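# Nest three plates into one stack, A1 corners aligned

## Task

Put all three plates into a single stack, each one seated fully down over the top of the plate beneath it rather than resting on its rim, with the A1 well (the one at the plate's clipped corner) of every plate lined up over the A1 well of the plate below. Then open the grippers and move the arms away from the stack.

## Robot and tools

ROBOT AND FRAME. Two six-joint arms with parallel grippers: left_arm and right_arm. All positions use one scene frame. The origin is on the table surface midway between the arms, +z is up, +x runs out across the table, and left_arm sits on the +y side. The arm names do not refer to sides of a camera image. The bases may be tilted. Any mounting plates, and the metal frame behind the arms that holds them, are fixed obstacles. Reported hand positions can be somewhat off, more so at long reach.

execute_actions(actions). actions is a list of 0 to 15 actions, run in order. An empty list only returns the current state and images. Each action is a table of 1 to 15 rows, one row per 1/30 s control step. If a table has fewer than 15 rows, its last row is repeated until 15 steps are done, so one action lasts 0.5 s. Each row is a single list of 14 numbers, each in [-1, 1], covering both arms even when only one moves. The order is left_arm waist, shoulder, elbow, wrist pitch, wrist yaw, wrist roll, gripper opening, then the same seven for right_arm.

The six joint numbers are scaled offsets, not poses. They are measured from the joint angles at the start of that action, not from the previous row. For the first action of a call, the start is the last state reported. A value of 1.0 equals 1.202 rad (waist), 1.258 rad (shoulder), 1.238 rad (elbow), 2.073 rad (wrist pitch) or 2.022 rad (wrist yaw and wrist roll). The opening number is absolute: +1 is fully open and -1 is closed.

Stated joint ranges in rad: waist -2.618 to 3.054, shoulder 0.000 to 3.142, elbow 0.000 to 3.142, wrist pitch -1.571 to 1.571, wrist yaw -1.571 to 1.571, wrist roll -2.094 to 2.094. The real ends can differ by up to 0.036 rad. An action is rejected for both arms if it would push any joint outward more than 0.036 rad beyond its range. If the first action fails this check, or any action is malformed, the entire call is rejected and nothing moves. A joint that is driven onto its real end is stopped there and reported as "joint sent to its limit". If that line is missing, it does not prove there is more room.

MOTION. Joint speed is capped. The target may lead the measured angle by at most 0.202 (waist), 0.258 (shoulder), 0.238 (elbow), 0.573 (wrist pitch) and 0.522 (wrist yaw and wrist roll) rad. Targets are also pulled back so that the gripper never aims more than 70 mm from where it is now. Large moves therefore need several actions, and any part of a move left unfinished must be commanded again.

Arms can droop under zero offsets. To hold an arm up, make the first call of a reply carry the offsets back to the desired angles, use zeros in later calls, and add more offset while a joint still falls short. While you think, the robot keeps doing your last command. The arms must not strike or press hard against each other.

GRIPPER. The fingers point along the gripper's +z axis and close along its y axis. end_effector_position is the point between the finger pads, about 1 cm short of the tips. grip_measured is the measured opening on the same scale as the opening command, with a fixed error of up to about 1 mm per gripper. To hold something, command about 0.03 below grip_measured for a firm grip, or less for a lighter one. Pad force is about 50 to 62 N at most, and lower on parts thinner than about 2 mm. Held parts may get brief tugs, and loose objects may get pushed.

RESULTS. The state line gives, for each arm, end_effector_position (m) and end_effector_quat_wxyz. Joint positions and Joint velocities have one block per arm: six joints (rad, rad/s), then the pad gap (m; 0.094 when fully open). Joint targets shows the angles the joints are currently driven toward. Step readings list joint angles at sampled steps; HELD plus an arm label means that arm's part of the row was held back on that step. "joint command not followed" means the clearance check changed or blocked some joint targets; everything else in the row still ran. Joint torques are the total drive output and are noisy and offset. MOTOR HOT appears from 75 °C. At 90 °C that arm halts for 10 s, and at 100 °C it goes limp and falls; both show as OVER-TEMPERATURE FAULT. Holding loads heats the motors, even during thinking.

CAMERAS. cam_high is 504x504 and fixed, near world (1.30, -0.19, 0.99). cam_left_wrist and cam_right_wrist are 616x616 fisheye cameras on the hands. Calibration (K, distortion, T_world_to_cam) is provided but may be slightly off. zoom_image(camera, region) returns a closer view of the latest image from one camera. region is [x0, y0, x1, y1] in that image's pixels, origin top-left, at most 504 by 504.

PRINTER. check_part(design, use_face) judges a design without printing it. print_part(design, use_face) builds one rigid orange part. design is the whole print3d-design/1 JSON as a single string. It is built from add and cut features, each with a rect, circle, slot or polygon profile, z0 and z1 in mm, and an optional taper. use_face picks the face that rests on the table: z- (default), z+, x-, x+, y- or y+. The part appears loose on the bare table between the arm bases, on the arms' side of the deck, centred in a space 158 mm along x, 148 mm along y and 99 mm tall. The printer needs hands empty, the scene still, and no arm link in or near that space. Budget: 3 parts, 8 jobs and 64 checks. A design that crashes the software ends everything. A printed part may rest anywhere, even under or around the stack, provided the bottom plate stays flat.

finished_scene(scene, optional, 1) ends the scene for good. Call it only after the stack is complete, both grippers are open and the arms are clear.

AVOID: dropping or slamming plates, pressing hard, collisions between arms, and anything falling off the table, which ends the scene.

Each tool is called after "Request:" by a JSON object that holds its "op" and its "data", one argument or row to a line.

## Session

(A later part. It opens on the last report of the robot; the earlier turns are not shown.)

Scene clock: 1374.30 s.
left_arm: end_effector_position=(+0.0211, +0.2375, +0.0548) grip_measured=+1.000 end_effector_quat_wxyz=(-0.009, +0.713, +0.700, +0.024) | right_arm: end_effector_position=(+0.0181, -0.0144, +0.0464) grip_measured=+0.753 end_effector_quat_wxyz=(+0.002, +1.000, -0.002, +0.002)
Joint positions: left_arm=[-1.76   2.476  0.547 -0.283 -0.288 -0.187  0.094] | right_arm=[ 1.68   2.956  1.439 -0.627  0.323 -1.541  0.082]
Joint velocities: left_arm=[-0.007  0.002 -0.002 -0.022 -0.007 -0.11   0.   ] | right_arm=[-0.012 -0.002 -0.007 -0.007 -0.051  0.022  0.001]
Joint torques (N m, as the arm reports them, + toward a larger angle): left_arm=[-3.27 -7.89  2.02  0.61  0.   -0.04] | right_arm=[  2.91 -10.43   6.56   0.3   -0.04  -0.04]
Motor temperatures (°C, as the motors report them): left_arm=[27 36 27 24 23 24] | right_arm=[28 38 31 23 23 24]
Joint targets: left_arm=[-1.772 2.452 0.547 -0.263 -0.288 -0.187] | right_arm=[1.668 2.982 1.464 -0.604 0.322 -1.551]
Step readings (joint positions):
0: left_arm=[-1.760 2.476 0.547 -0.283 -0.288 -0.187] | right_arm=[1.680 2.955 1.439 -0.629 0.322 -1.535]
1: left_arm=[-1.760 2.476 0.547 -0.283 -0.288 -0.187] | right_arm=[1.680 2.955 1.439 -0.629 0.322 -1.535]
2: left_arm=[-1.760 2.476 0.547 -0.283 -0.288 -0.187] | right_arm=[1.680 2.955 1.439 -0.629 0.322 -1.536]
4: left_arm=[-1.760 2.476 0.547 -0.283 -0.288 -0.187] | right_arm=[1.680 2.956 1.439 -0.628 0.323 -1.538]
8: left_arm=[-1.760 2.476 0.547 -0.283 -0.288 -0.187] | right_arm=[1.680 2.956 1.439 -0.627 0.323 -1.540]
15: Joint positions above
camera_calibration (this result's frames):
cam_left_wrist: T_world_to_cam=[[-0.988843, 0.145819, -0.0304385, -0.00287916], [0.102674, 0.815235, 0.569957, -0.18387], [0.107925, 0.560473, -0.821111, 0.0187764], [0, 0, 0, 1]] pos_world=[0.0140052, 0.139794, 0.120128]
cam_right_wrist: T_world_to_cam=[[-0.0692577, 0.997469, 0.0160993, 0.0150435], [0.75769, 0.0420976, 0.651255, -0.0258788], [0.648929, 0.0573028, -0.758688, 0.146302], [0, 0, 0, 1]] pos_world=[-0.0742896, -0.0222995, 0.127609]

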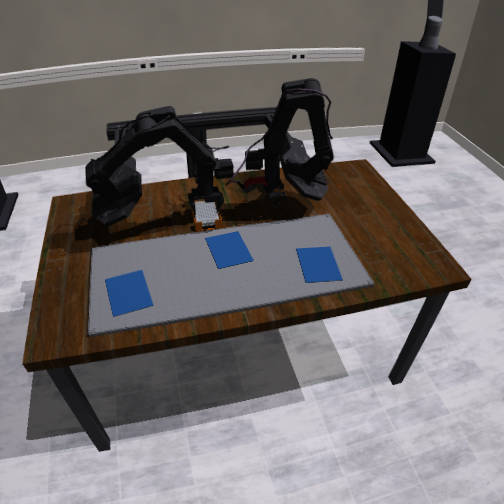

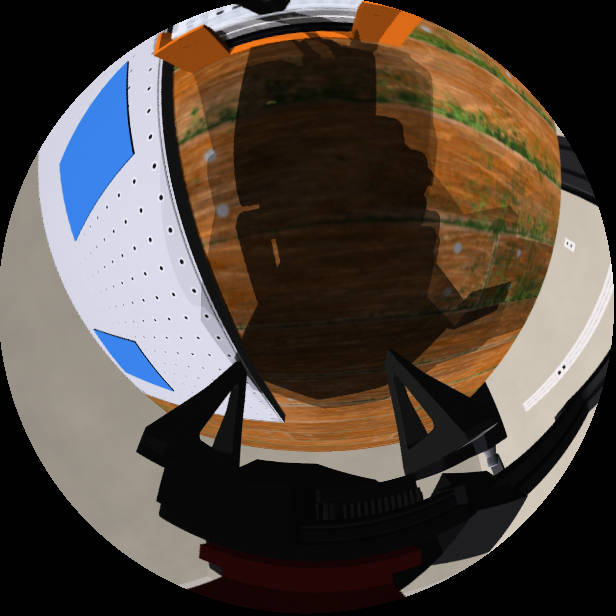

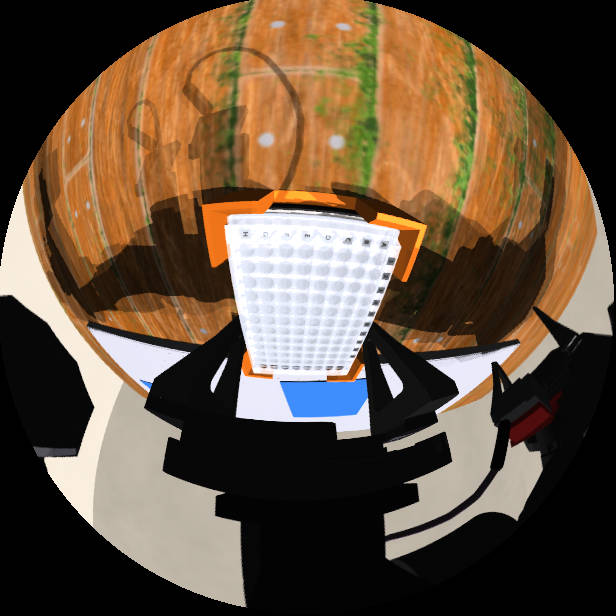

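Request:
{"op": "execute_actions", "data": {
  "actions": [
    [[-0.01,-0.019,0,0.01,0,0,1,0,0.004,0.02,0,0,0,0.72],[-0.01,-0.019,0,0.01,0,0,1,0,0.004,0.02,0,0,0,0.72],[-0.01,-0.019,0,0.01,0,0,1,0,0.004,0.02,0,0,0,0.72],[-0.01,-0.019,0,0.01,0,0,1,0,0.004,0.02,0,0,0,0.72],[-0.01,-0.019,0,0.01,0,0,1,0,0.004,0.02,0,0,0,0.75],[-0.01,-0.019,0,0.01,0,0,1,0,0.004,0.02,0,0,0,0.77],[-0.01,-0.019,0,0.01,0,0,1,0,0.004,0.02,0,0,0,0.79]]
  ]
}}

Request:
{"op": "zoom_image", "data": {
  "camera": "cam_right_wrist",
  "region": [180,170,450,400]
}}

Request:
{"op": "zoom_image", "data": {
  "camera": "cam_left_wrist",
  "region": [140,0,440,90]
}}

Scene clock: 1385.10 s.
left_arm: end_effector_position=(+0.0211, +0.2375, +0.0548) grip_measured=+1.000 end_effector_quat_wxyz=(-0.009, +0.713, +0.700, +0.024) | right_arm: end_effector_position=(+0.0182, -0.0144, +0.0464) grip_measured=+0.794 end_effector_quat_wxyz=(+0.002, +1.000, -0.002, +0.002)
Joint positions: left_arm=[-1.76   2.476  0.547 -0.283 -0.288 -0.187  0.094] | right_arm=[ 1.68   2.956  1.439 -0.627  0.324 -1.541  0.084]
Joint velocities: left_arm=[ 0.002  0.002 -0.012  0.022 -0.037 -0.007  0.   ] | right_arm=[-0.012 -0.002 -0.012 -0.081 -0.081  0.051  0.001]
Joint torques (N m, as the arm reports them, + toward a larger angle): left_arm=[-3.25 -7.9   2.04  0.61 -0.01 -0.03] | right_arm=[  3.87 -12.51   6.55   0.12  -0.02  -0.01]
Motor temperatures (°C, as the motors report them): left_arm=[27 36 27 24 23 24] | right_arm=[28 38 31 23 23 24]
Joint targets: left_arm=[-1.772 2.452 0.547 -0.263 -0.288 -0.187] | right_arm=[1.680 2.961 1.464 -0.627 0.324 -1.541]
Step readings (joint positions):
0: left_arm=[-1.760 2.476 0.547 -0.283 -0.288 -0.187] | right_arm=[1.680 2.956 1.439 -0.627 0.323 -1.541]
1: left_arm=[-1.760 2.476 0.547 -0.283 -0.288 -0.187] | right_arm=[1.680 2.956 1.439 -0.627 0.323 -1.541]
2: left_arm=[-1.760 2.476 0.547 -0.283 -0.288 -0.187] | right_arm=[1.680 2.956 1.439 -0.627 0.323 -1.541]
4: left_arm=[-1.760 2.476 0.547 -0.283 -0.288 -0.187] | right_arm=[1.680 2.956 1.439 -0.627 0.323 -1.541]
8: left_arm=[-1.760 2.476 0.547 -0.283 -0.288 -0.187] | right_arm=[1.680 2.956 1.439 -0.627 0.324 -1.541]
15: Joint positions above
camera_calibration (this result's frames):
cam_left_wrist: T_world_to_cam=[[-0.988843, 0.145819, -0.0304385, -0.00287916], [0.102674, 0.815235, 0.569957, -0.18387], [0.107925, 0.560473, -0.821111, 0.0187764], [0, 0, 0, 1]] pos_world=[0.0140052, 0.139794, 0.120128]
cam_right_wrist: T_world_to_cam=[[-0.0696456, 0.997442, 0.016081, 0.015054], [0.757426, 0.0423824, 0.651544, -0.025935], [0.649195, 0.0575573, -0.758441, 0.146245], [0, 0, 0, 1]] pos_world=[-0.0742494, -0.0223338, 0.127574]

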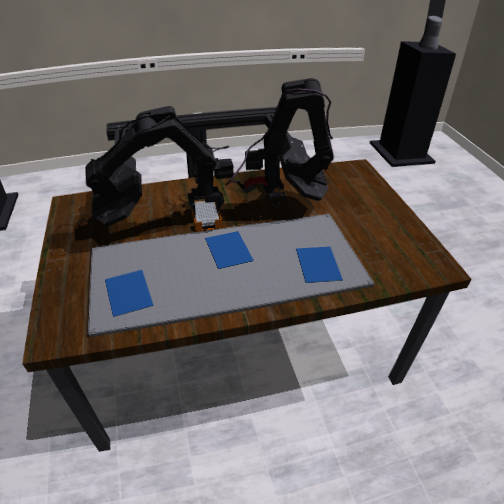

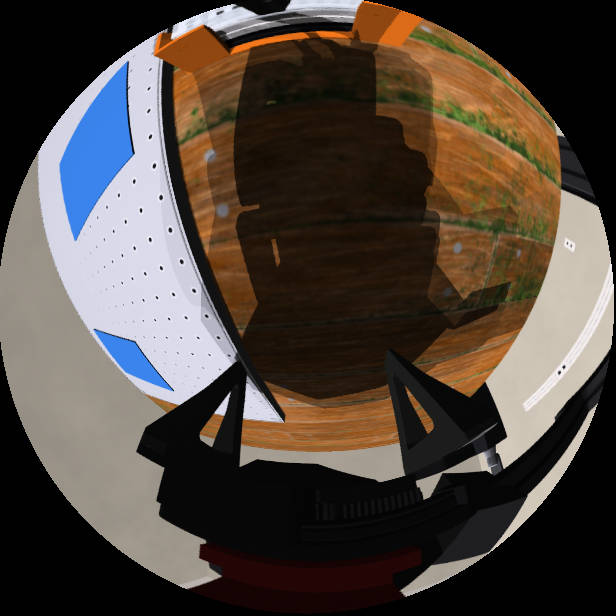

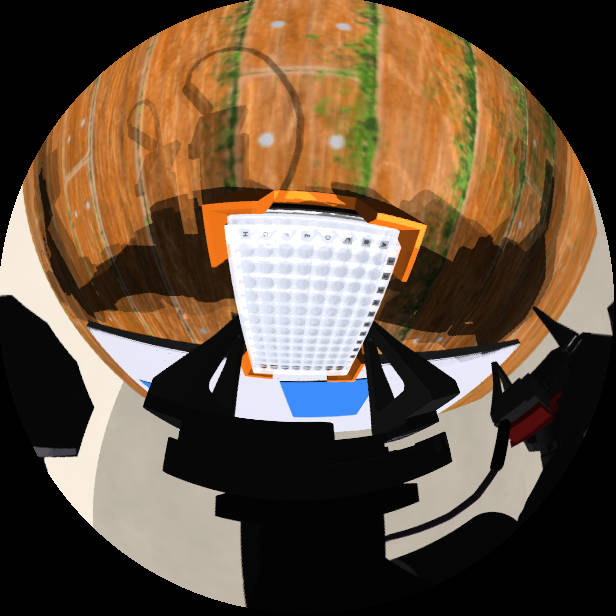

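Region (180, 170, 450, 400) of cam_right_wrist's 616x616 image, scaled by 1.867, with more detail than that image has; it fills the top 429 rows of this view, and the rest is white.

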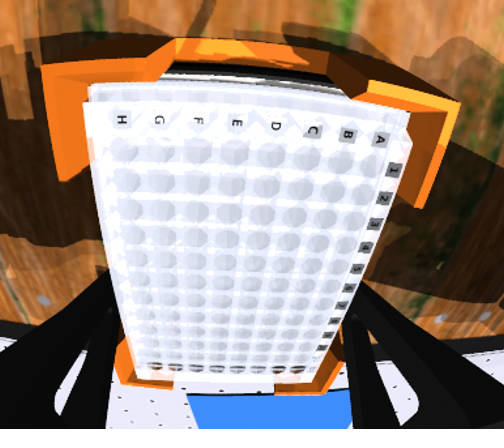

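Region (140, 0, 440, 90) of cam_left_wrist's 616x616 image, scaled by 1.680, with more detail than that image has; it fills the top 151 rows of this view, and the rest is white.

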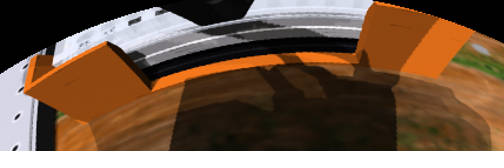

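Request:
{"op": "execute_actions", "data": {
  "actions": [
    [[-0.01,-0.019,0,0.01,0,0,1,0,-0.01,0.02,-0.006,0,0,0.85],[-0.01,-0.019,0,0.01,0,0,1,0.004,-0.02,0.02,-0.012,0,0,0.85],[-0.01,-0.019,0,0.01,0,0,1,0.008,-0.03,0.02,-0.018,0,0,0.85],[-0.01,-0.019,0,0.01,0,0,1,0.012,-0.04,0.02,-0.022,0,0,0.85]],
    [[-0.01,-0.019,0,0.01,0,0,1,0,0,0.02,0,0,0,0.85]]
  ]
}}

Scene clock: 1394.00 s.
left_arm: end_effector_position=(+0.0211, +0.2375, +0.0548) grip_measured=+1.000 end_effector_quat_wxyz=(-0.009, +0.713, +0.700, +0.024) | right_arm: end_effector_position=(+0.0234, -0.0091, +0.0626) grip_measured=+0.848 end_effector_quat_wxyz=(-0.011, +1.000, -0.006, +0.002)
Joint positions: left_arm=[-1.76   2.476  0.547 -0.283 -0.288 -0.187  0.094] | right_arm=[ 1.68   2.911  1.439 -0.645  0.324 -1.541  0.087]
Joint velocities: left_arm=[-0.002 -0.017  0.007 -0.022  0.022  0.051  0.   ] | right_arm=[-0.007  0.002 -0.007 -0.051 -0.022 -0.022  0.   ]
Joint torques (N m, as the arm reports them, + toward a larger angle): left_arm=[-3.26 -7.88  2.02  0.61  0.   -0.04] | right_arm=[  3.92 -12.87   6.79   0.17  -0.02   0.  ]
Motor temperatures (°C, as the motors report them): left_arm=[27 35 27 24 23 24] | right_arm=[28 39 31 23 23 24]
Joint targets: left_arm=[-1.772 2.452 0.547 -0.263 -0.288 -0.187] | right_arm=[1.680 2.911 1.464 -0.645 0.324 -1.541]
Step readings (joint positions; steps 1 to 15: 1st action; 16 to 30: 2nd action):
0: left_arm=[-1.760 2.476 0.547 -0.283 -0.288 -0.187] | right_arm=[1.680 2.956 1.439 -0.627 0.324 -1.541]
1: left_arm=[-1.760 2.476 0.547 -0.283 -0.288 -0.187] | right_arm=[1.680 2.955 1.439 -0.627 0.324 -1.541]
2: left_arm=[-1.760 2.476 0.547 -0.283 -0.288 -0.187] | right_arm=[1.680 2.953 1.439 -0.627 0.324 -1.541]
4: left_arm=[-1.760 2.476 0.547 -0.283 -0.288 -0.187] | right_arm=[1.680 2.945 1.439 -0.632 0.324 -1.541]
8: left_arm=[-1.760 2.476 0.547 -0.283 -0.288 -0.187] | right_arm=[1.680 2.917 1.439 -0.643 0.324 -1.541]
15: left_arm=[-1.760 2.476 0.547 -0.283 -0.288 -0.187] | right_arm=[1.680 2.911 1.439 -0.645 0.324 -1.541]
16: left_arm=[-1.760 2.476 0.547 -0.283 -0.288 -0.187] | right_arm=[1.680 2.911 1.439 -0.645 0.324 -1.541]
17: left_arm=[-1.760 2.476 0.547 -0.283 -0.288 -0.187] | right_arm=[1.680 2.911 1.439 -0.645 0.324 -1.541]
19: left_arm=[-1.760 2.476 0.547 -0.283 -0.288 -0.187] | right_arm=[1.680 2.911 1.439 -0.645 0.324 -1.541]
23: left_arm=[-1.760 2.476 0.547 -0.283 -0.288 -0.187] | right_arm=[1.680 2.911 1.439 -0.645 0.324 -1.541]
30: Joint positions above
camera_calibration (this result's frames):
cam_left_wrist: T_world_to_cam=[[-0.988843, 0.145819, -0.0304385, -0.00287916], [0.102674, 0.815235, 0.569957, -0.18387], [0.107925, 0.560473, -0.821111, 0.0187764], [0, 0, 0, 1]] pos_world=[0.0140052, 0.139794, 0.120128]
cam_right_wrist: T_world_to_cam=[[-0.0613758, 0.997271, 0.0410358, 0.00811093], [0.758072, 0.0198315, 0.651869, -0.0408906], [0.649276, 0.0711171, -0.75722, 0.15485], [0, 0, 0, 1]] pos_world=[-0.0690448, -0.0182904, 0.143578]

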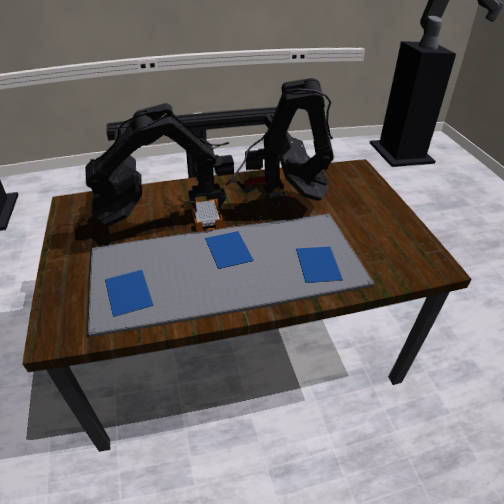

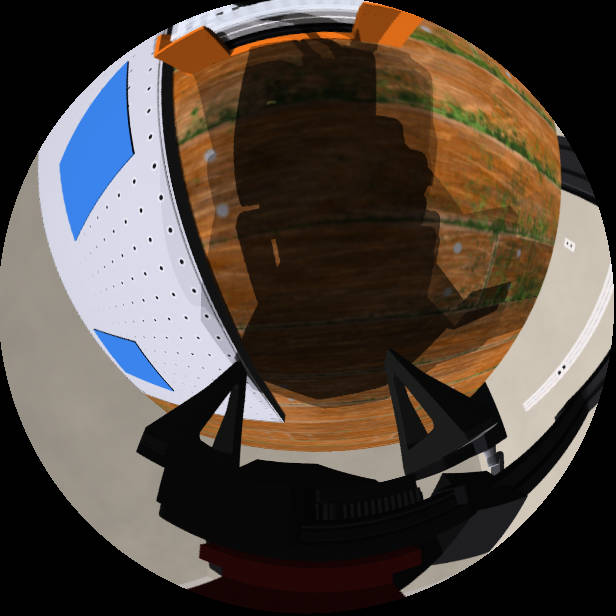

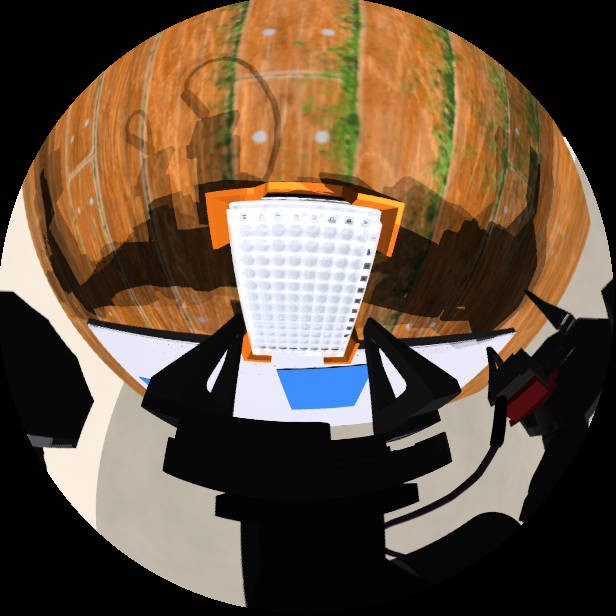

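Request:
{"op": "execute_actions", "data": {
  "actions": [
    [[-0.01,-0.019,0,0.01,0,0,1,0,0,0.02,0,0,0,0.4]],
    [[-0.01,-0.019,0,0.01,0,0,1,0,0.012,0.02,0.003,0,0,0.4],[-0.01,-0.019,0,0.01,0,0,1,0,0.02,0.02,0.006,0,0,0.4],[-0.01,-0.019,0,0.01,0,0,1,0,0.028,0.02,0.008,0,0,0.4]],
    [[-0.01,-0.019,0,0.01,0,0,1,0,0.012,0.02,0.008,0,0,0.4],[-0.01,-0.019,0,0.01,0,0,1,0,0.016,0.02,0.01,0,0,0.4],[-0.01,-0.019,0,0.01,0,0,1,0,0.02,0.02,0.012,0,0,0.4]],
    [[-0.01,-0.019,0,0.01,0,0,1,0,0.018,0.02,0.008,0,0,0.4]]
  ]
}}

Scene clock: 1404.43 s.
left_arm: end_effector_position=(+0.0211, +0.2375, +0.0548) grip_measured=+1.000 end_effector_quat_wxyz=(-0.009, +0.713, +0.700, +0.024) | right_arm: end_effector_position=(+0.0216, -0.0102, +0.0565) grip_measured=+0.402 end_effector_quat_wxyz=(-0.008, +1.000, -0.005, +0.003)
Joint positions: left_arm=[-1.76   2.476  0.547 -0.283 -0.288 -0.187  0.094] | right_arm=[ 1.68   2.928  1.439 -0.635  0.325 -1.541  0.066]
Joint velocities: left_arm=[-0.007  0.002 -0.017  0.037 -0.022 -0.007  0.   ] | right_arm=[-0.007  0.002 -0.017  0.007 -0.037 -0.051  0.   ]
Joint torques (N m, as the arm reports them, + toward a larger angle): left_arm=[-3.25 -7.87  2.03  0.61  0.   -0.04] | right_arm=[  3.9  -10.77   6.64   0.29  -0.01   0.  ]
Motor temperatures (°C, as the motors report them): left_arm=[27 35 27 24 23 24] | right_arm=[28 39 31 23 23 24]
Joint targets: left_arm=[-1.772 2.452 0.547 -0.263 -0.288 -0.187] | right_arm=[1.680 2.951 1.464 -0.618 0.325 -1.541]
Step readings (joint positions; steps 1 to 15: 1st action; 16 to 30: 2nd action; 31 to 45: 3rd action; 46 to 60: 4th action):
0: left_arm=[-1.760 2.476 0.547 -0.283 -0.288 -0.187] | right_arm=[1.680 2.911 1.439 -0.645 0.324 -1.541]
1: left_arm=[-1.760 2.476 0.547 -0.283 -0.288 -0.187] | right_arm=[1.680 2.911 1.439 -0.645 0.324 -1.541]
2: left_arm=[-1.760 2.476 0.547 -0.283 -0.288 -0.187] | right_arm=[1.680 2.911 1.439 -0.645 0.324 -1.541]
4: left_arm=[-1.760 2.476 0.547 -0.283 -0.288 -0.187] | right_arm=[1.680 2.911 1.439 -0.645 0.324 -1.541]
8: left_arm=[-1.760 2.476 0.547 -0.283 -0.288 -0.187] | right_arm=[1.680 2.911 1.439 -0.645 0.324 -1.541]
15: left_arm=[-1.760 2.476 0.547 -0.283 -0.288 -0.187] | right_arm=[1.680 2.911 1.439 -0.645 0.324 -1.541]
16: left_arm=[-1.760 2.476 0.547 -0.283 -0.288 -0.187] | right_arm=[1.680 2.911 1.439 -0.645 0.324 -1.541]
17: left_arm=[-1.760 2.476 0.547 -0.283 -0.288 -0.187] | right_arm=[1.680 2.912 1.439 -0.645 0.324 -1.541]
19: left_arm=[-1.760 2.476 0.547 -0.283 -0.288 -0.187] | right_arm=[1.680 2.918 1.439 -0.641 0.324 -1.541]
23: left_arm=[-1.760 2.476 0.547 -0.283 -0.288 -0.187] | right_arm=[1.680 2.928 1.439 -0.637 0.325 -1.541]
30: left_arm=[-1.760 2.476 0.547 -0.283 -0.288 -0.187] | right_arm=[1.680 2.928 1.439 -0.635 0.325 -1.541]
31: left_arm=[-1.760 2.476 0.547 -0.283 -0.288 -0.187] | right_arm=[1.680 2.928 1.439 -0.635 0.325 -1.541]
32: left_arm=[-1.760 2.476 0.547 -0.283 -0.288 -0.187] | right_arm=[1.680 2.928 1.439 -0.635 0.325 -1.541]
34: left_arm=[-1.760 2.476 0.547 -0.283 -0.288 -0.187] | right_arm=[1.680 2.928 1.439 -0.635 0.325 -1.541]
38: left_arm=[-1.760 2.476 0.547 -0.283 -0.288 -0.187] | right_arm=[1.680 2.928 1.439 -0.635 0.325 -1.541]
45: left_arm=[-1.760 2.476 0.547 -0.283 -0.288 -0.187] | right_arm=[1.680 2.928 1.439 -0.635 0.325 -1.541]
46: left_arm=[-1.760 2.476 0.547 -0.283 -0.288 -0.187] | right_arm=[1.680 2.928 1.439 -0.635 0.325 -1.541]
47: left_arm=[-1.760 2.476 0.547 -0.283 -0.288 -0.187] | right_arm=[1.680 2.928 1.439 -0.635 0.325 -1.541]
49: left_arm=[-1.760 2.476 0.547 -0.283 -0.288 -0.187] | right_arm=[1.680 2.928 1.439 -0.635 0.325 -1.541]
53: left_arm=[-1.760 2.476 0.547 -0.283 -0.288 -0.187] | right_arm=[1.680 2.928 1.439 -0.635 0.325 -1.541]
60: Joint positions above
camera_calibration (this result's frames):
cam_left_wrist: T_world_to_cam=[[-0.988843, 0.145819, -0.0304385, -0.00287916], [0.102674, 0.815235, 0.569957, -0.18387], [0.107925, 0.560473, -0.821111, 0.0187764], [0, 0, 0, 1]] pos_world=[0.0140052, 0.139794, 0.120128]
cam_right_wrist: T_world_to_cam=[[-0.0638756, 0.99736, 0.0345514, 0.00982393], [0.756787, 0.0258412, 0.653151, -0.035504], [0.650534, 0.0678684, -0.756439, 0.15139], [0, 0, 0, 1]] pos_world=[-0.070988, -0.0191551, 0.137367]

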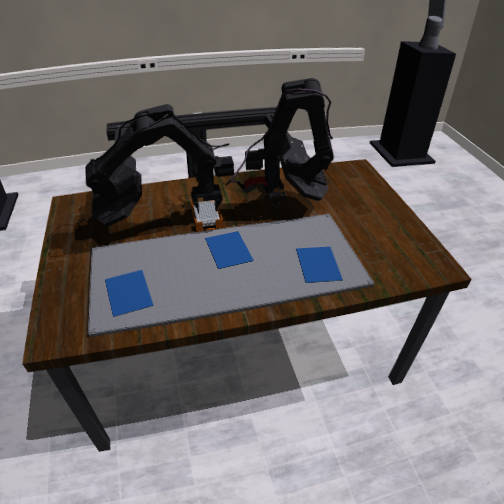

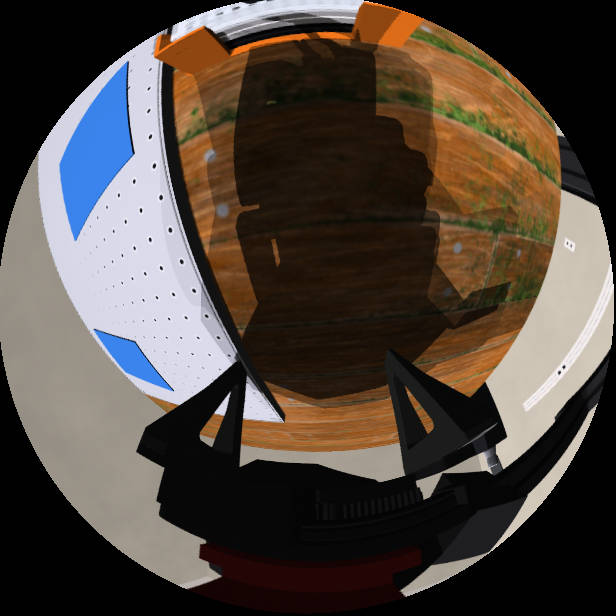

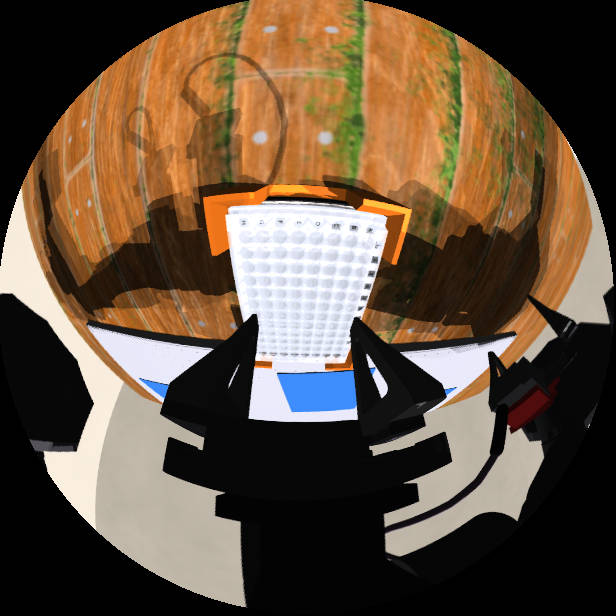

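Request:
{"op": "zoom_image", "data": {
  "camera": "cam_high",
  "region": [170,180,250,240]
}}

Request:
{"op": "zoom_image", "data": {
  "camera": "cam_right_wrist",
  "region": [190,170,430,300]
}}

Region (170, 180, 250, 240) of cam_high's 504x504 image, scaled by 6.300, with more detail than that image has; it fills the top 378 rows of this view, and the rest is white.

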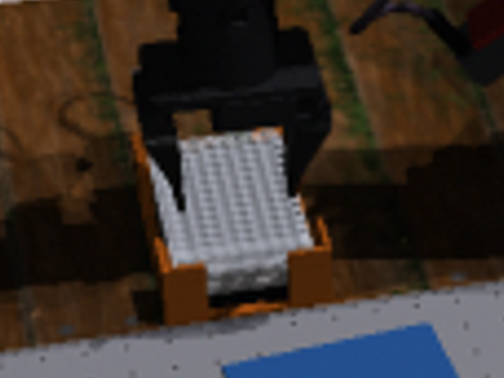

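Region (190, 170, 430, 300) of cam_right_wrist's 616x616 image, scaled by 2.100, with more detail than that image has; it fills the top 273 rows of this view, and the rest is white.

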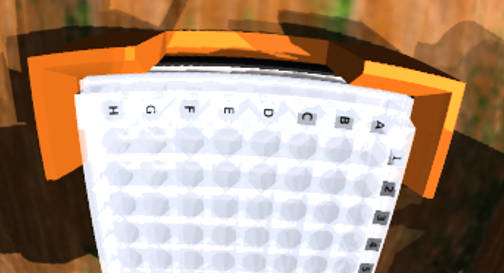

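Request:
{"op": "execute_actions", "data": {
  "actions": [
    [[-0.01,-0.019,0,0.01,0,0,1,0,0.018,0.02,0.008,0,0.005,0.4],[-0.01,-0.019,0,0.01,0,0,1,0,0.018,0.02,0.008,0,0.01,0.4],[-0.01,-0.019,0,0.01,0,0,1,0,0.018,0.02,0.008,0,0.015,0.4],[-0.01,-0.019,0,0.01,0,0,1,0,0.018,0.02,0.008,0,0.02,0.4],[-0.01,-0.019,0,0.01,0,0,1,0,0.018,0.02,0.008,0,0.025,0.4],[-0.01,-0.019,0,0.01,0,0,1,0,0.018,0.02,0.008,0,0.03,0.4]]
  ]
}}

Request:
{"op": "zoom_image", "data": {
  "camera": "cam_right_wrist",
  "region": [190,170,430,300]
}}

Scene clock: 1421.40 s.
left_arm: end_effector_position=(+0.0211, +0.2375, +0.0548) grip_measured=+1.000 end_effector_quat_wxyz=(-0.009, +0.713, +0.700, +0.024) | right_arm: end_effector_position=(+0.0215, -0.0097, +0.0565) grip_measured=+0.402 end_effector_quat_wxyz=(-0.009, +1.000, -0.029, +0.002)
Joint positions: left_arm=[-1.76   2.476  0.547 -0.283 -0.288 -0.187  0.094] | right_arm=[ 1.68   2.928  1.439 -0.632  0.325 -1.494  0.066]
Joint velocities: left_arm=[0.007 0.002 0.002 0.022 0.007 0.022 0.   ] | right_arm=[-0.007 -0.002  0.012  0.051  0.081 -0.022 -0.001]
Joint torques (N m, as the arm reports them, + toward a larger angle): left_arm=[-3.26 -7.87  2.04  0.61  0.   -0.03] | right_arm=[  3.82 -10.79   6.67   0.24  -0.01   0.07]
Motor temperatures (°C, as the motors report them): left_arm=[27 35 27 24 23 24] | right_arm=[28 38 31 23 23 24]
Joint targets: left_arm=[-1.772 2.452 0.547 -0.263 -0.288 -0.187] | right_arm=[1.680 2.951 1.464 -0.618 0.325 -1.481]
Step readings (joint positions):
0: left_arm=[-1.760 2.476 0.547 -0.283 -0.288 -0.187] | right_arm=[1.680 2.928 1.439 -0.635 0.325 -1.541]
1: left_arm=[-1.760 2.476 0.547 -0.283 -0.288 -0.187] | right_arm=[1.680 2.928 1.439 -0.635 0.325 -1.541]
2: left_arm=[-1.760 2.476 0.547 -0.283 -0.288 -0.187] | right_arm=[1.680 2.928 1.439 -0.635 0.325 -1.539]
4: left_arm=[-1.760 2.476 0.547 -0.283 -0.288 -0.187] | right_arm=[1.680 2.928 1.439 -0.635 0.325 -1.531]
8: left_arm=[-1.760 2.476 0.547 -0.283 -0.288 -0.187] | right_arm=[1.680 2.928 1.439 -0.634 0.325 -1.509]
15: Joint positions above
camera_calibration (this result's frames):
cam_left_wrist: T_world_to_cam=[[-0.988843, 0.145819, -0.0304385, -0.00287916], [0.102674, 0.815235, 0.569957, -0.18387], [0.107925, 0.560473, -0.821111, 0.0187764], [0, 0, 0, 1]] pos_world=[0.0140052, 0.139794, 0.120128]
cam_right_wrist: T_world_to_cam=[[-0.0158972, 0.999188, 0.0370086, 0.00812064], [0.757903, -0.0121003, 0.652255, -0.0358046], [0.652174, 0.0384179, -0.757096, 0.151127], [0, 0, 0, 1]] pos_world=[-0.0712955, -0.0143533, 0.137471]

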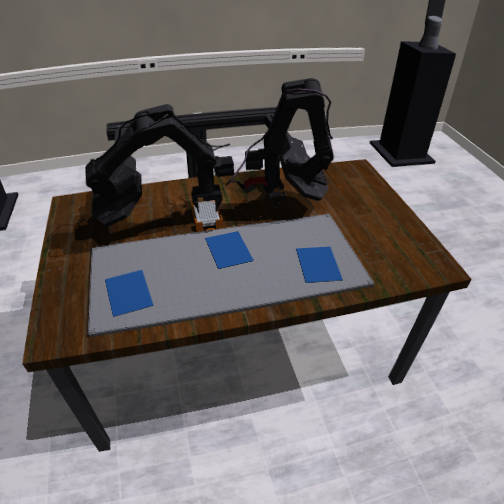

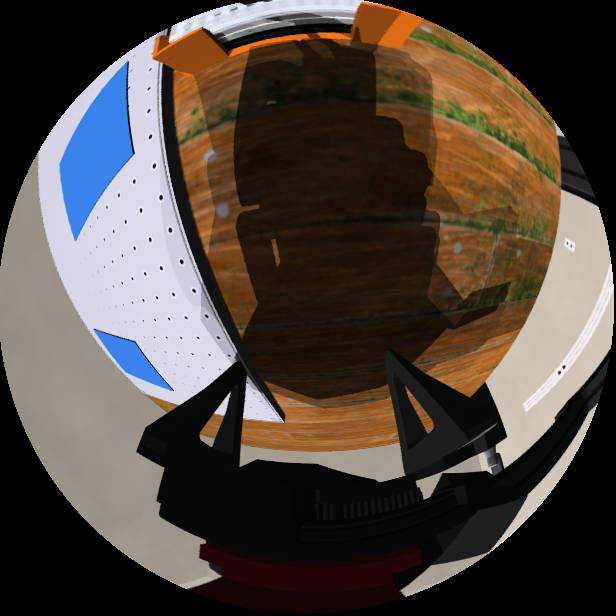

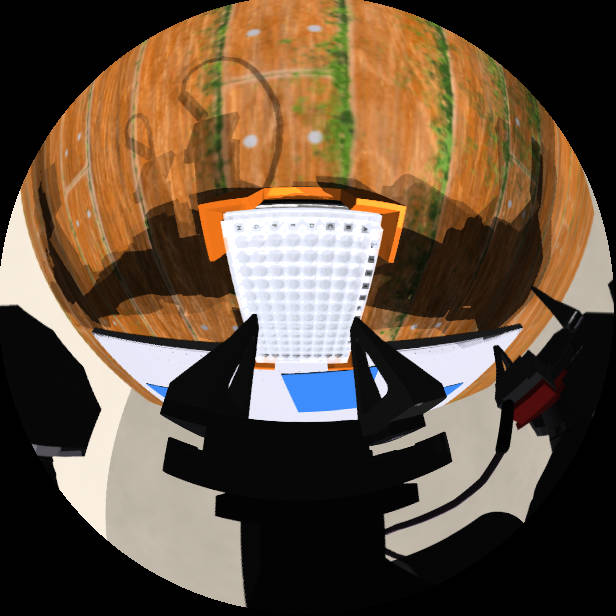

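Region (190, 170, 430, 300) of cam_right_wrist's 616x616 image, scaled by 2.100, with more detail than that image has; it fills the top 273 rows of this view, and the rest is white.

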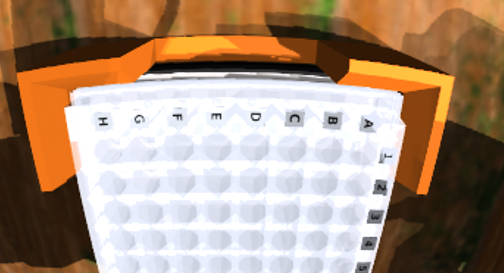

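Request:
{"op": "execute_actions", "data": {
  "actions": [
    [[-0.01,-0.019,0,0.01,0,0,1,0,-0.03,0.02,-0.015,0,0,0.4],[-0.01,-0.019,0,0.01,0,0,1,0,-0.06,0.02,-0.035,0,0,0.4],[-0.01,-0.019,0,0.01,0,0,1,0,-0.1,0.02,-0.06,0,0,0.4],[-0.01,-0.019,0,0.01,0,0,1,0,-0.13,0.02,-0.08,0,0,0.2],[-0.01,-0.019,0,0.01,0,0,1,0,-0.165,0.02,-0.105,0,0,-0.2]],
    [[-0.01,-0.019,0,0.01,0,0,1,0,0,-0.05,0.03,0,0,-0.6],[-0.01,-0.019,0,0.01,0,0,1,0,0,-0.1,0.06,0,0,-1],[-0.01,-0.019,0,0.01,0,0,1,0,0,-0.15,0.09,0,0,-1],[-0.01,-0.019,0,0.01,0,0,1,0,0,-0.2,0.125,0,0,-1]],
    [[-0.01,-0.019,0,0.01,0,0,1,0,0,-0.05,0.03,0,0,-1],[-0.01,-0.019,0,0.01,0,0,1,0,0,-0.1,0.06,0,0,-1],[-0.01,-0.019,0,0.01,0,0,1,0,0,-0.15,0.095,0,0,-1]],
    [[-0.01,-0.019,0,0.01,0,0,1,0,0,0.02,0,0,0,-1]]
  ]
}}

Scene clock: 1446.10 s.
left_arm: end_effector_position=(+0.0211, +0.2375, +0.0548) grip_measured=+1.000 end_effector_quat_wxyz=(-0.009, +0.713, +0.700, +0.024) | right_arm: end_effector_position=(+0.0243, -0.0769, +0.0581) grip_measured=-0.979 end_effector_quat_wxyz=(-0.028, +0.999, -0.037, +0.003)
Joint positions: left_arm=[-1.76   2.476  0.547 -0.283 -0.288 -0.187  0.094] | right_arm=[ 1.68   2.716  1.038 -0.404  0.328 -1.49   0.001]
Joint velocities: left_arm=[-0.002 -0.017  0.007 -0.081 -0.007 -0.11   0.   ] | right_arm=[-0.012 -0.007 -0.002 -0.11  -0.022  0.022 -0.001]
Joint torques (N m, as the arm reports them, + toward a larger angle): left_arm=[-3.26 -7.87  2.04  0.61  0.   -0.03] | right_arm=[  3.36 -10.4    6.21   0.24   0.    -0.01]
Motor temperatures (°C, as the motors report them): left_arm=[27 35 27 24 23 24] | right_arm=[28 38 31 23 23 24]
Joint targets: left_arm=[-1.772 2.452 0.547 -0.263 -0.288 -0.187] | right_arm=[1.680 2.716 1.063 -0.405 0.328 -1.490]
Step readings (joint positions; steps 1 to 15: 1st action; 16 to 30: 2nd action; 31 to 45: 3rd action; 46 to 60: 4th action):
0: left_arm=[-1.760 2.476 0.547 -0.283 -0.288 -0.187] | right_arm=[1.680 2.928 1.439 -0.632 0.325 -1.490]
1: left_arm=[-1.760 2.476 0.547 -0.283 -0.288 -0.187] | right_arm=[1.680 2.925 1.439 -0.632 0.325 -1.490]
2: left_arm=[-1.760 2.476 0.547 -0.283 -0.288 -0.187] | right_arm=[1.680 2.918 1.439 -0.639 0.325 -1.490]
4: left_arm=[-1.760 2.476 0.547 -0.283 -0.288 -0.187] | right_arm=[1.680 2.877 1.439 -0.680 0.325 -1.490]
8: left_arm=[-1.760 2.476 0.547 -0.283 -0.288 -0.187] | right_arm=[1.680 2.733 1.444 -0.766 0.325 -1.490]
15: left_arm=[-1.760 2.476 0.547 -0.283 -0.288 -0.187] | right_arm=[1.680 2.706 1.459 -0.804 0.327 -1.490]
16: left_arm=[-1.760 2.476 0.547 -0.283 -0.288 -0.187] | right_arm=[1.680 2.707 1.452 -0.798 0.327 -1.490]
17: left_arm=[-1.760 2.476 0.547 -0.283 -0.288 -0.187] | right_arm=[1.680 2.705 1.433 -0.774 0.327 -1.490]
19: left_arm=[-1.760 2.476 0.547 -0.283 -0.288 -0.187] | right_arm=[1.680 2.697 1.355 -0.692 0.328 -1.490]
23: left_arm=[-1.760 2.476 0.547 -0.283 -0.288 -0.187] | right_arm=[1.680 2.710 1.227 -0.628 0.328 -1.490]
30: left_arm=[-1.760 2.476 0.547 -0.283 -0.288 -0.187] | right_arm=[1.680 2.714 1.215 -0.577 0.328 -1.490]
31: left_arm=[-1.760 2.476 0.547 -0.283 -0.288 -0.187] | right_arm=[1.680 2.714 1.211 -0.566 0.328 -1.490]
32: left_arm=[-1.760 2.476 0.547 -0.283 -0.288 -0.187] | right_arm=[1.680 2.713 1.195 -0.539 0.328 -1.490]
34: left_arm=[-1.760 2.476 0.547 -0.283 -0.288 -0.187] | right_arm=[1.680 2.708 1.127 -0.465 0.328 -1.490]
38: left_arm=[-1.760 2.476 0.547 -0.283 -0.288 -0.187] | right_arm=[1.680 2.715 1.042 -0.444 0.328 -1.490]
45: left_arm=[-1.760 2.476 0.547 -0.283 -0.288 -0.187] | right_arm=[1.680 2.716 1.038 -0.405 0.328 -1.490]
46: left_arm=[-1.760 2.476 0.547 -0.283 -0.288 -0.187] | right_arm=[1.680 2.716 1.038 -0.404 0.328 -1.490]
47: left_arm=[-1.760 2.476 0.547 -0.283 -0.288 -0.187] | right_arm=[1.680 2.716 1.038 -0.404 0.328 -1.490]
49: left_arm=[-1.760 2.476 0.547 -0.283 -0.288 -0.187] | right_arm=[1.680 2.716 1.038 -0.404 0.328 -1.490]
53: left_arm=[-1.760 2.476 0.547 -0.283 -0.288 -0.187] | right_arm=[1.680 2.716 1.038 -0.404 0.328 -1.490]
60: Joint positions above
camera_calibration (this result's frames):
cam_left_wrist: T_world_to_cam=[[-0.988843, 0.145819, -0.0304385, -0.00287916], [0.102674, 0.815235, 0.569957, -0.18387], [0.107925, 0.560473, -0.821111, 0.0187764], [0, 0, 0, 1]] pos_world=[0.0140052, 0.139794, 0.120128]
cam_right_wrist: T_world_to_cam=[[0.00034243, 0.99721, 0.0746478, 0.072503], [0.755846, -0.0491337, 0.652903, -0.0425806], [0.654749, 0.0561987, -0.753754, 0.15422], [0, 0, 0, 1]] pos_world=[-0.0688157, -0.0830598, 0.138633]

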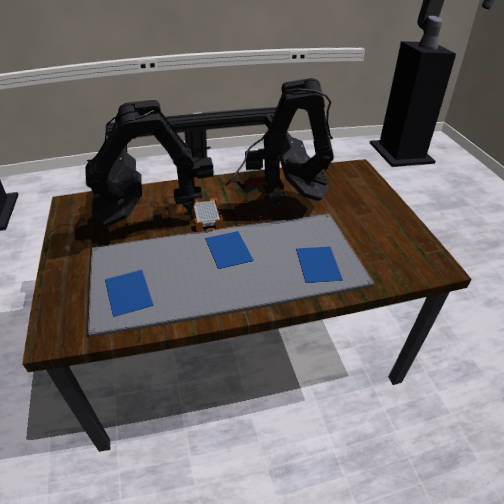

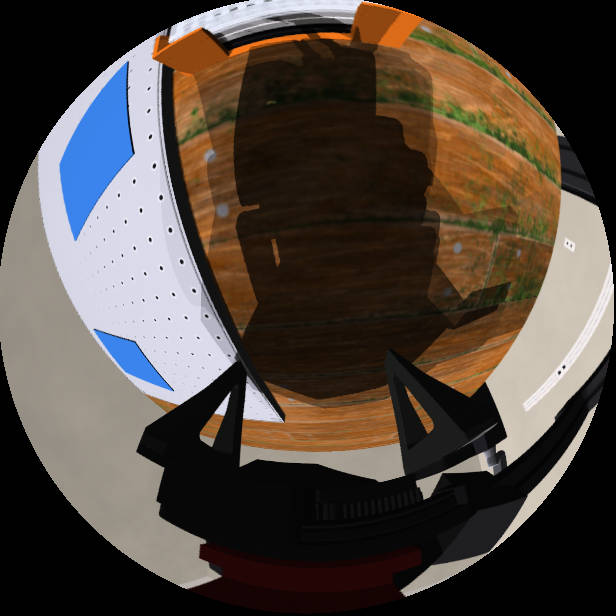

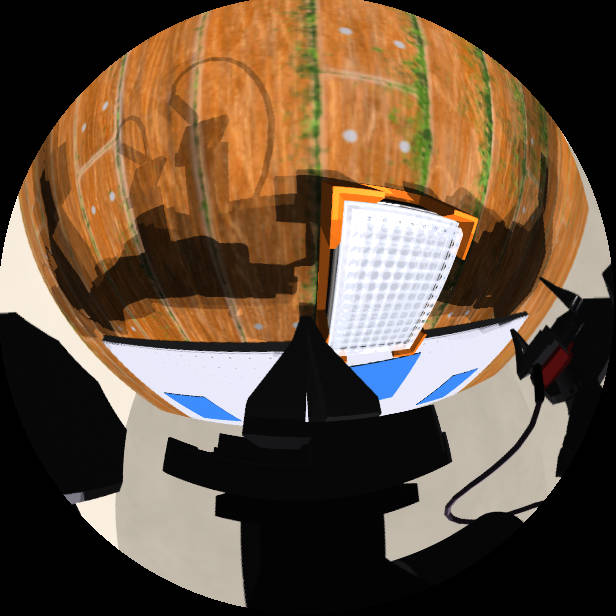

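Request:
{"op": "execute_actions", "data": {
  "actions": [
    [[-0.01,-0.019,0,0.01,0,0,1,0,0,-0.04,0.0,0,0,-1],[-0.01,-0.019,0,0.01,0,0,1,0,0,-0.08,0.01,0,0,-1],[-0.01,-0.019,0,0.01,0,0,1,0,0,-0.12,0.03,0,0,-1],[-0.01,-0.019,0,0.01,0,0,1,0,0,-0.13,0.05,0,0,-1]],
    [[-0.01,-0.019,0,0.01,0,0,1,0,0,0.02,0,0,0,-1]]
  ]
}}

Scene clock: 1454.43 s.
left_arm: end_effector_position=(+0.0211, +0.2375, +0.0548) grip_measured=+1.000 end_effector_quat_wxyz=(-0.009, +0.713, +0.700, +0.024) | right_arm: end_effector_position=(+0.0186, -0.1231, +0.0375) grip_measured=-0.979 end_effector_quat_wxyz=(+0.002, +1.000, -0.027, +0.005)
Joint positions: left_arm=[-1.76   2.476  0.547 -0.283 -0.288 -0.187  0.094] | right_arm=[ 1.68   2.712  0.887 -0.32   0.329 -1.49   0.001]
Joint velocities: left_arm=[-0.017  0.002 -0.007 -0.022 -0.022 -0.066  0.   ] | right_arm=[-0.007 -0.012 -0.007  0.051  0.007  0.007  0.   ]
Joint torques (N m, as the arm reports them, + toward a larger angle): left_arm=[-3.26 -7.91  2.01  0.61  0.   -0.03] | right_arm=[ 3.05 -9.63  5.38  0.12  0.   -0.01]
Motor temperatures (°C, as the motors report them): left_arm=[27 35 27 24 23 24] | right_arm=[28 38 31 23 23 24]
Joint targets: left_arm=[-1.772 2.452 0.547 -0.263 -0.288 -0.187] | right_arm=[1.680 2.712 0.911 -0.320 0.329 -1.490]
Step readings (joint positions; steps 1 to 15: 1st action; 16 to 30: 2nd action):
0: left_arm=[-1.760 2.476 0.547 -0.283 -0.288 -0.187] | right_arm=[1.680 2.716 1.038 -0.404 0.328 -1.490]
1: left_arm=[-1.760 2.476 0.547 -0.283 -0.288 -0.187] | right_arm=[1.680 2.716 1.035 -0.402 0.328 -1.490]
2: left_arm=[-1.760 2.476 0.547 -0.283 -0.288 -0.187] | right_arm=[1.680 2.715 1.025 -0.393 0.328 -1.490]
4: left_arm=[-1.760 2.476 0.547 -0.283 -0.288 -0.187] | right_arm=[1.680 2.712 0.972 -0.354 0.329 -1.490]
8: left_arm=[-1.760 2.476 0.547 -0.283 -0.288 -0.187] | right_arm=[1.680 2.712 0.890 -0.342 0.329 -1.490]
15: left_arm=[-1.760 2.476 0.547 -0.283 -0.288 -0.187] | right_arm=[1.680 2.712 0.887 -0.320 0.329 -1.490]
16: left_arm=[-1.760 2.476 0.547 -0.283 -0.288 -0.187] | right_arm=[1.680 2.712 0.887 -0.320 0.329 -1.490]
17: left_arm=[-1.760 2.476 0.547 -0.283 -0.288 -0.187] | right_arm=[1.680 2.712 0.887 -0.320 0.329 -1.490]
19: left_arm=[-1.760 2.476 0.547 -0.283 -0.288 -0.187] | right_arm=[1.680 2.712 0.887 -0.320 0.329 -1.490]
23: left_arm=[-1.760 2.476 0.547 -0.283 -0.288 -0.187] | right_arm=[1.680 2.712 0.887 -0.320 0.329 -1.490]
30: Joint positions above
camera_calibration (this result's frames):
cam_left_wrist: T_world_to_cam=[[-0.988843, 0.145819, -0.0304385, -0.00287916], [0.102674, 0.815235, 0.569957, -0.18387], [0.107925, 0.560473, -0.821111, 0.0187764], [0, 0, 0, 1]] pos_world=[0.0140052, 0.139794, 0.120128]
cam_right_wrist: T_world_to_cam=[[-0.0195995, 0.999701, 0.0146076, 0.123074], [0.755082, 0.00522396, 0.65561, -0.0205395], [0.655338, 0.0238795, -0.754958, 0.141033], [0, 0, 0, 1]] pos_world=[-0.0745034, -0.126298, 0.118142]

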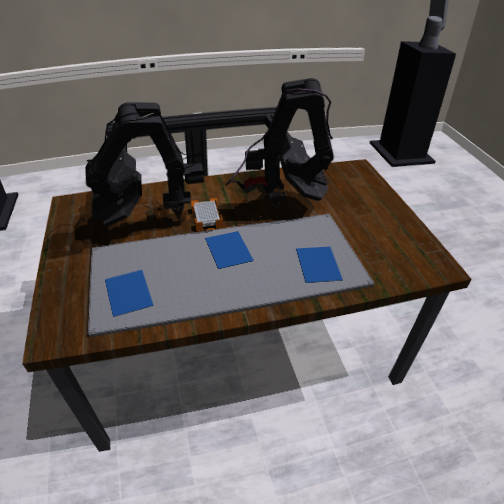

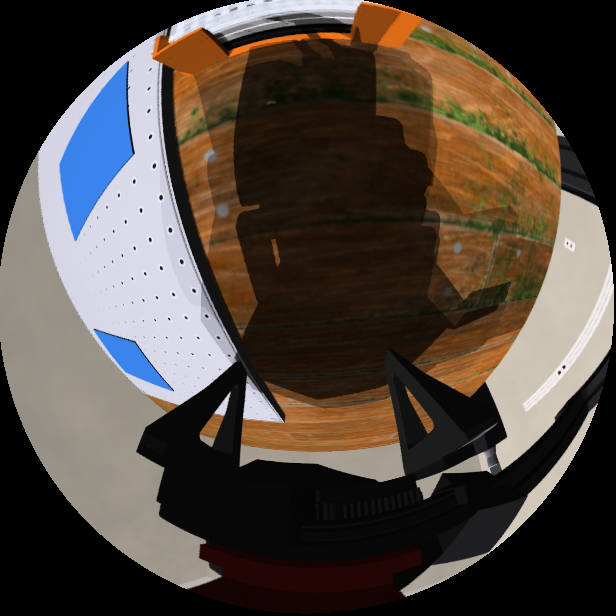

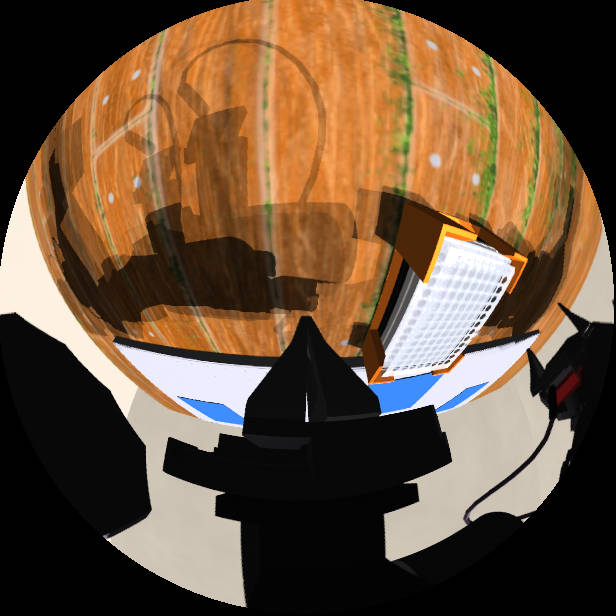

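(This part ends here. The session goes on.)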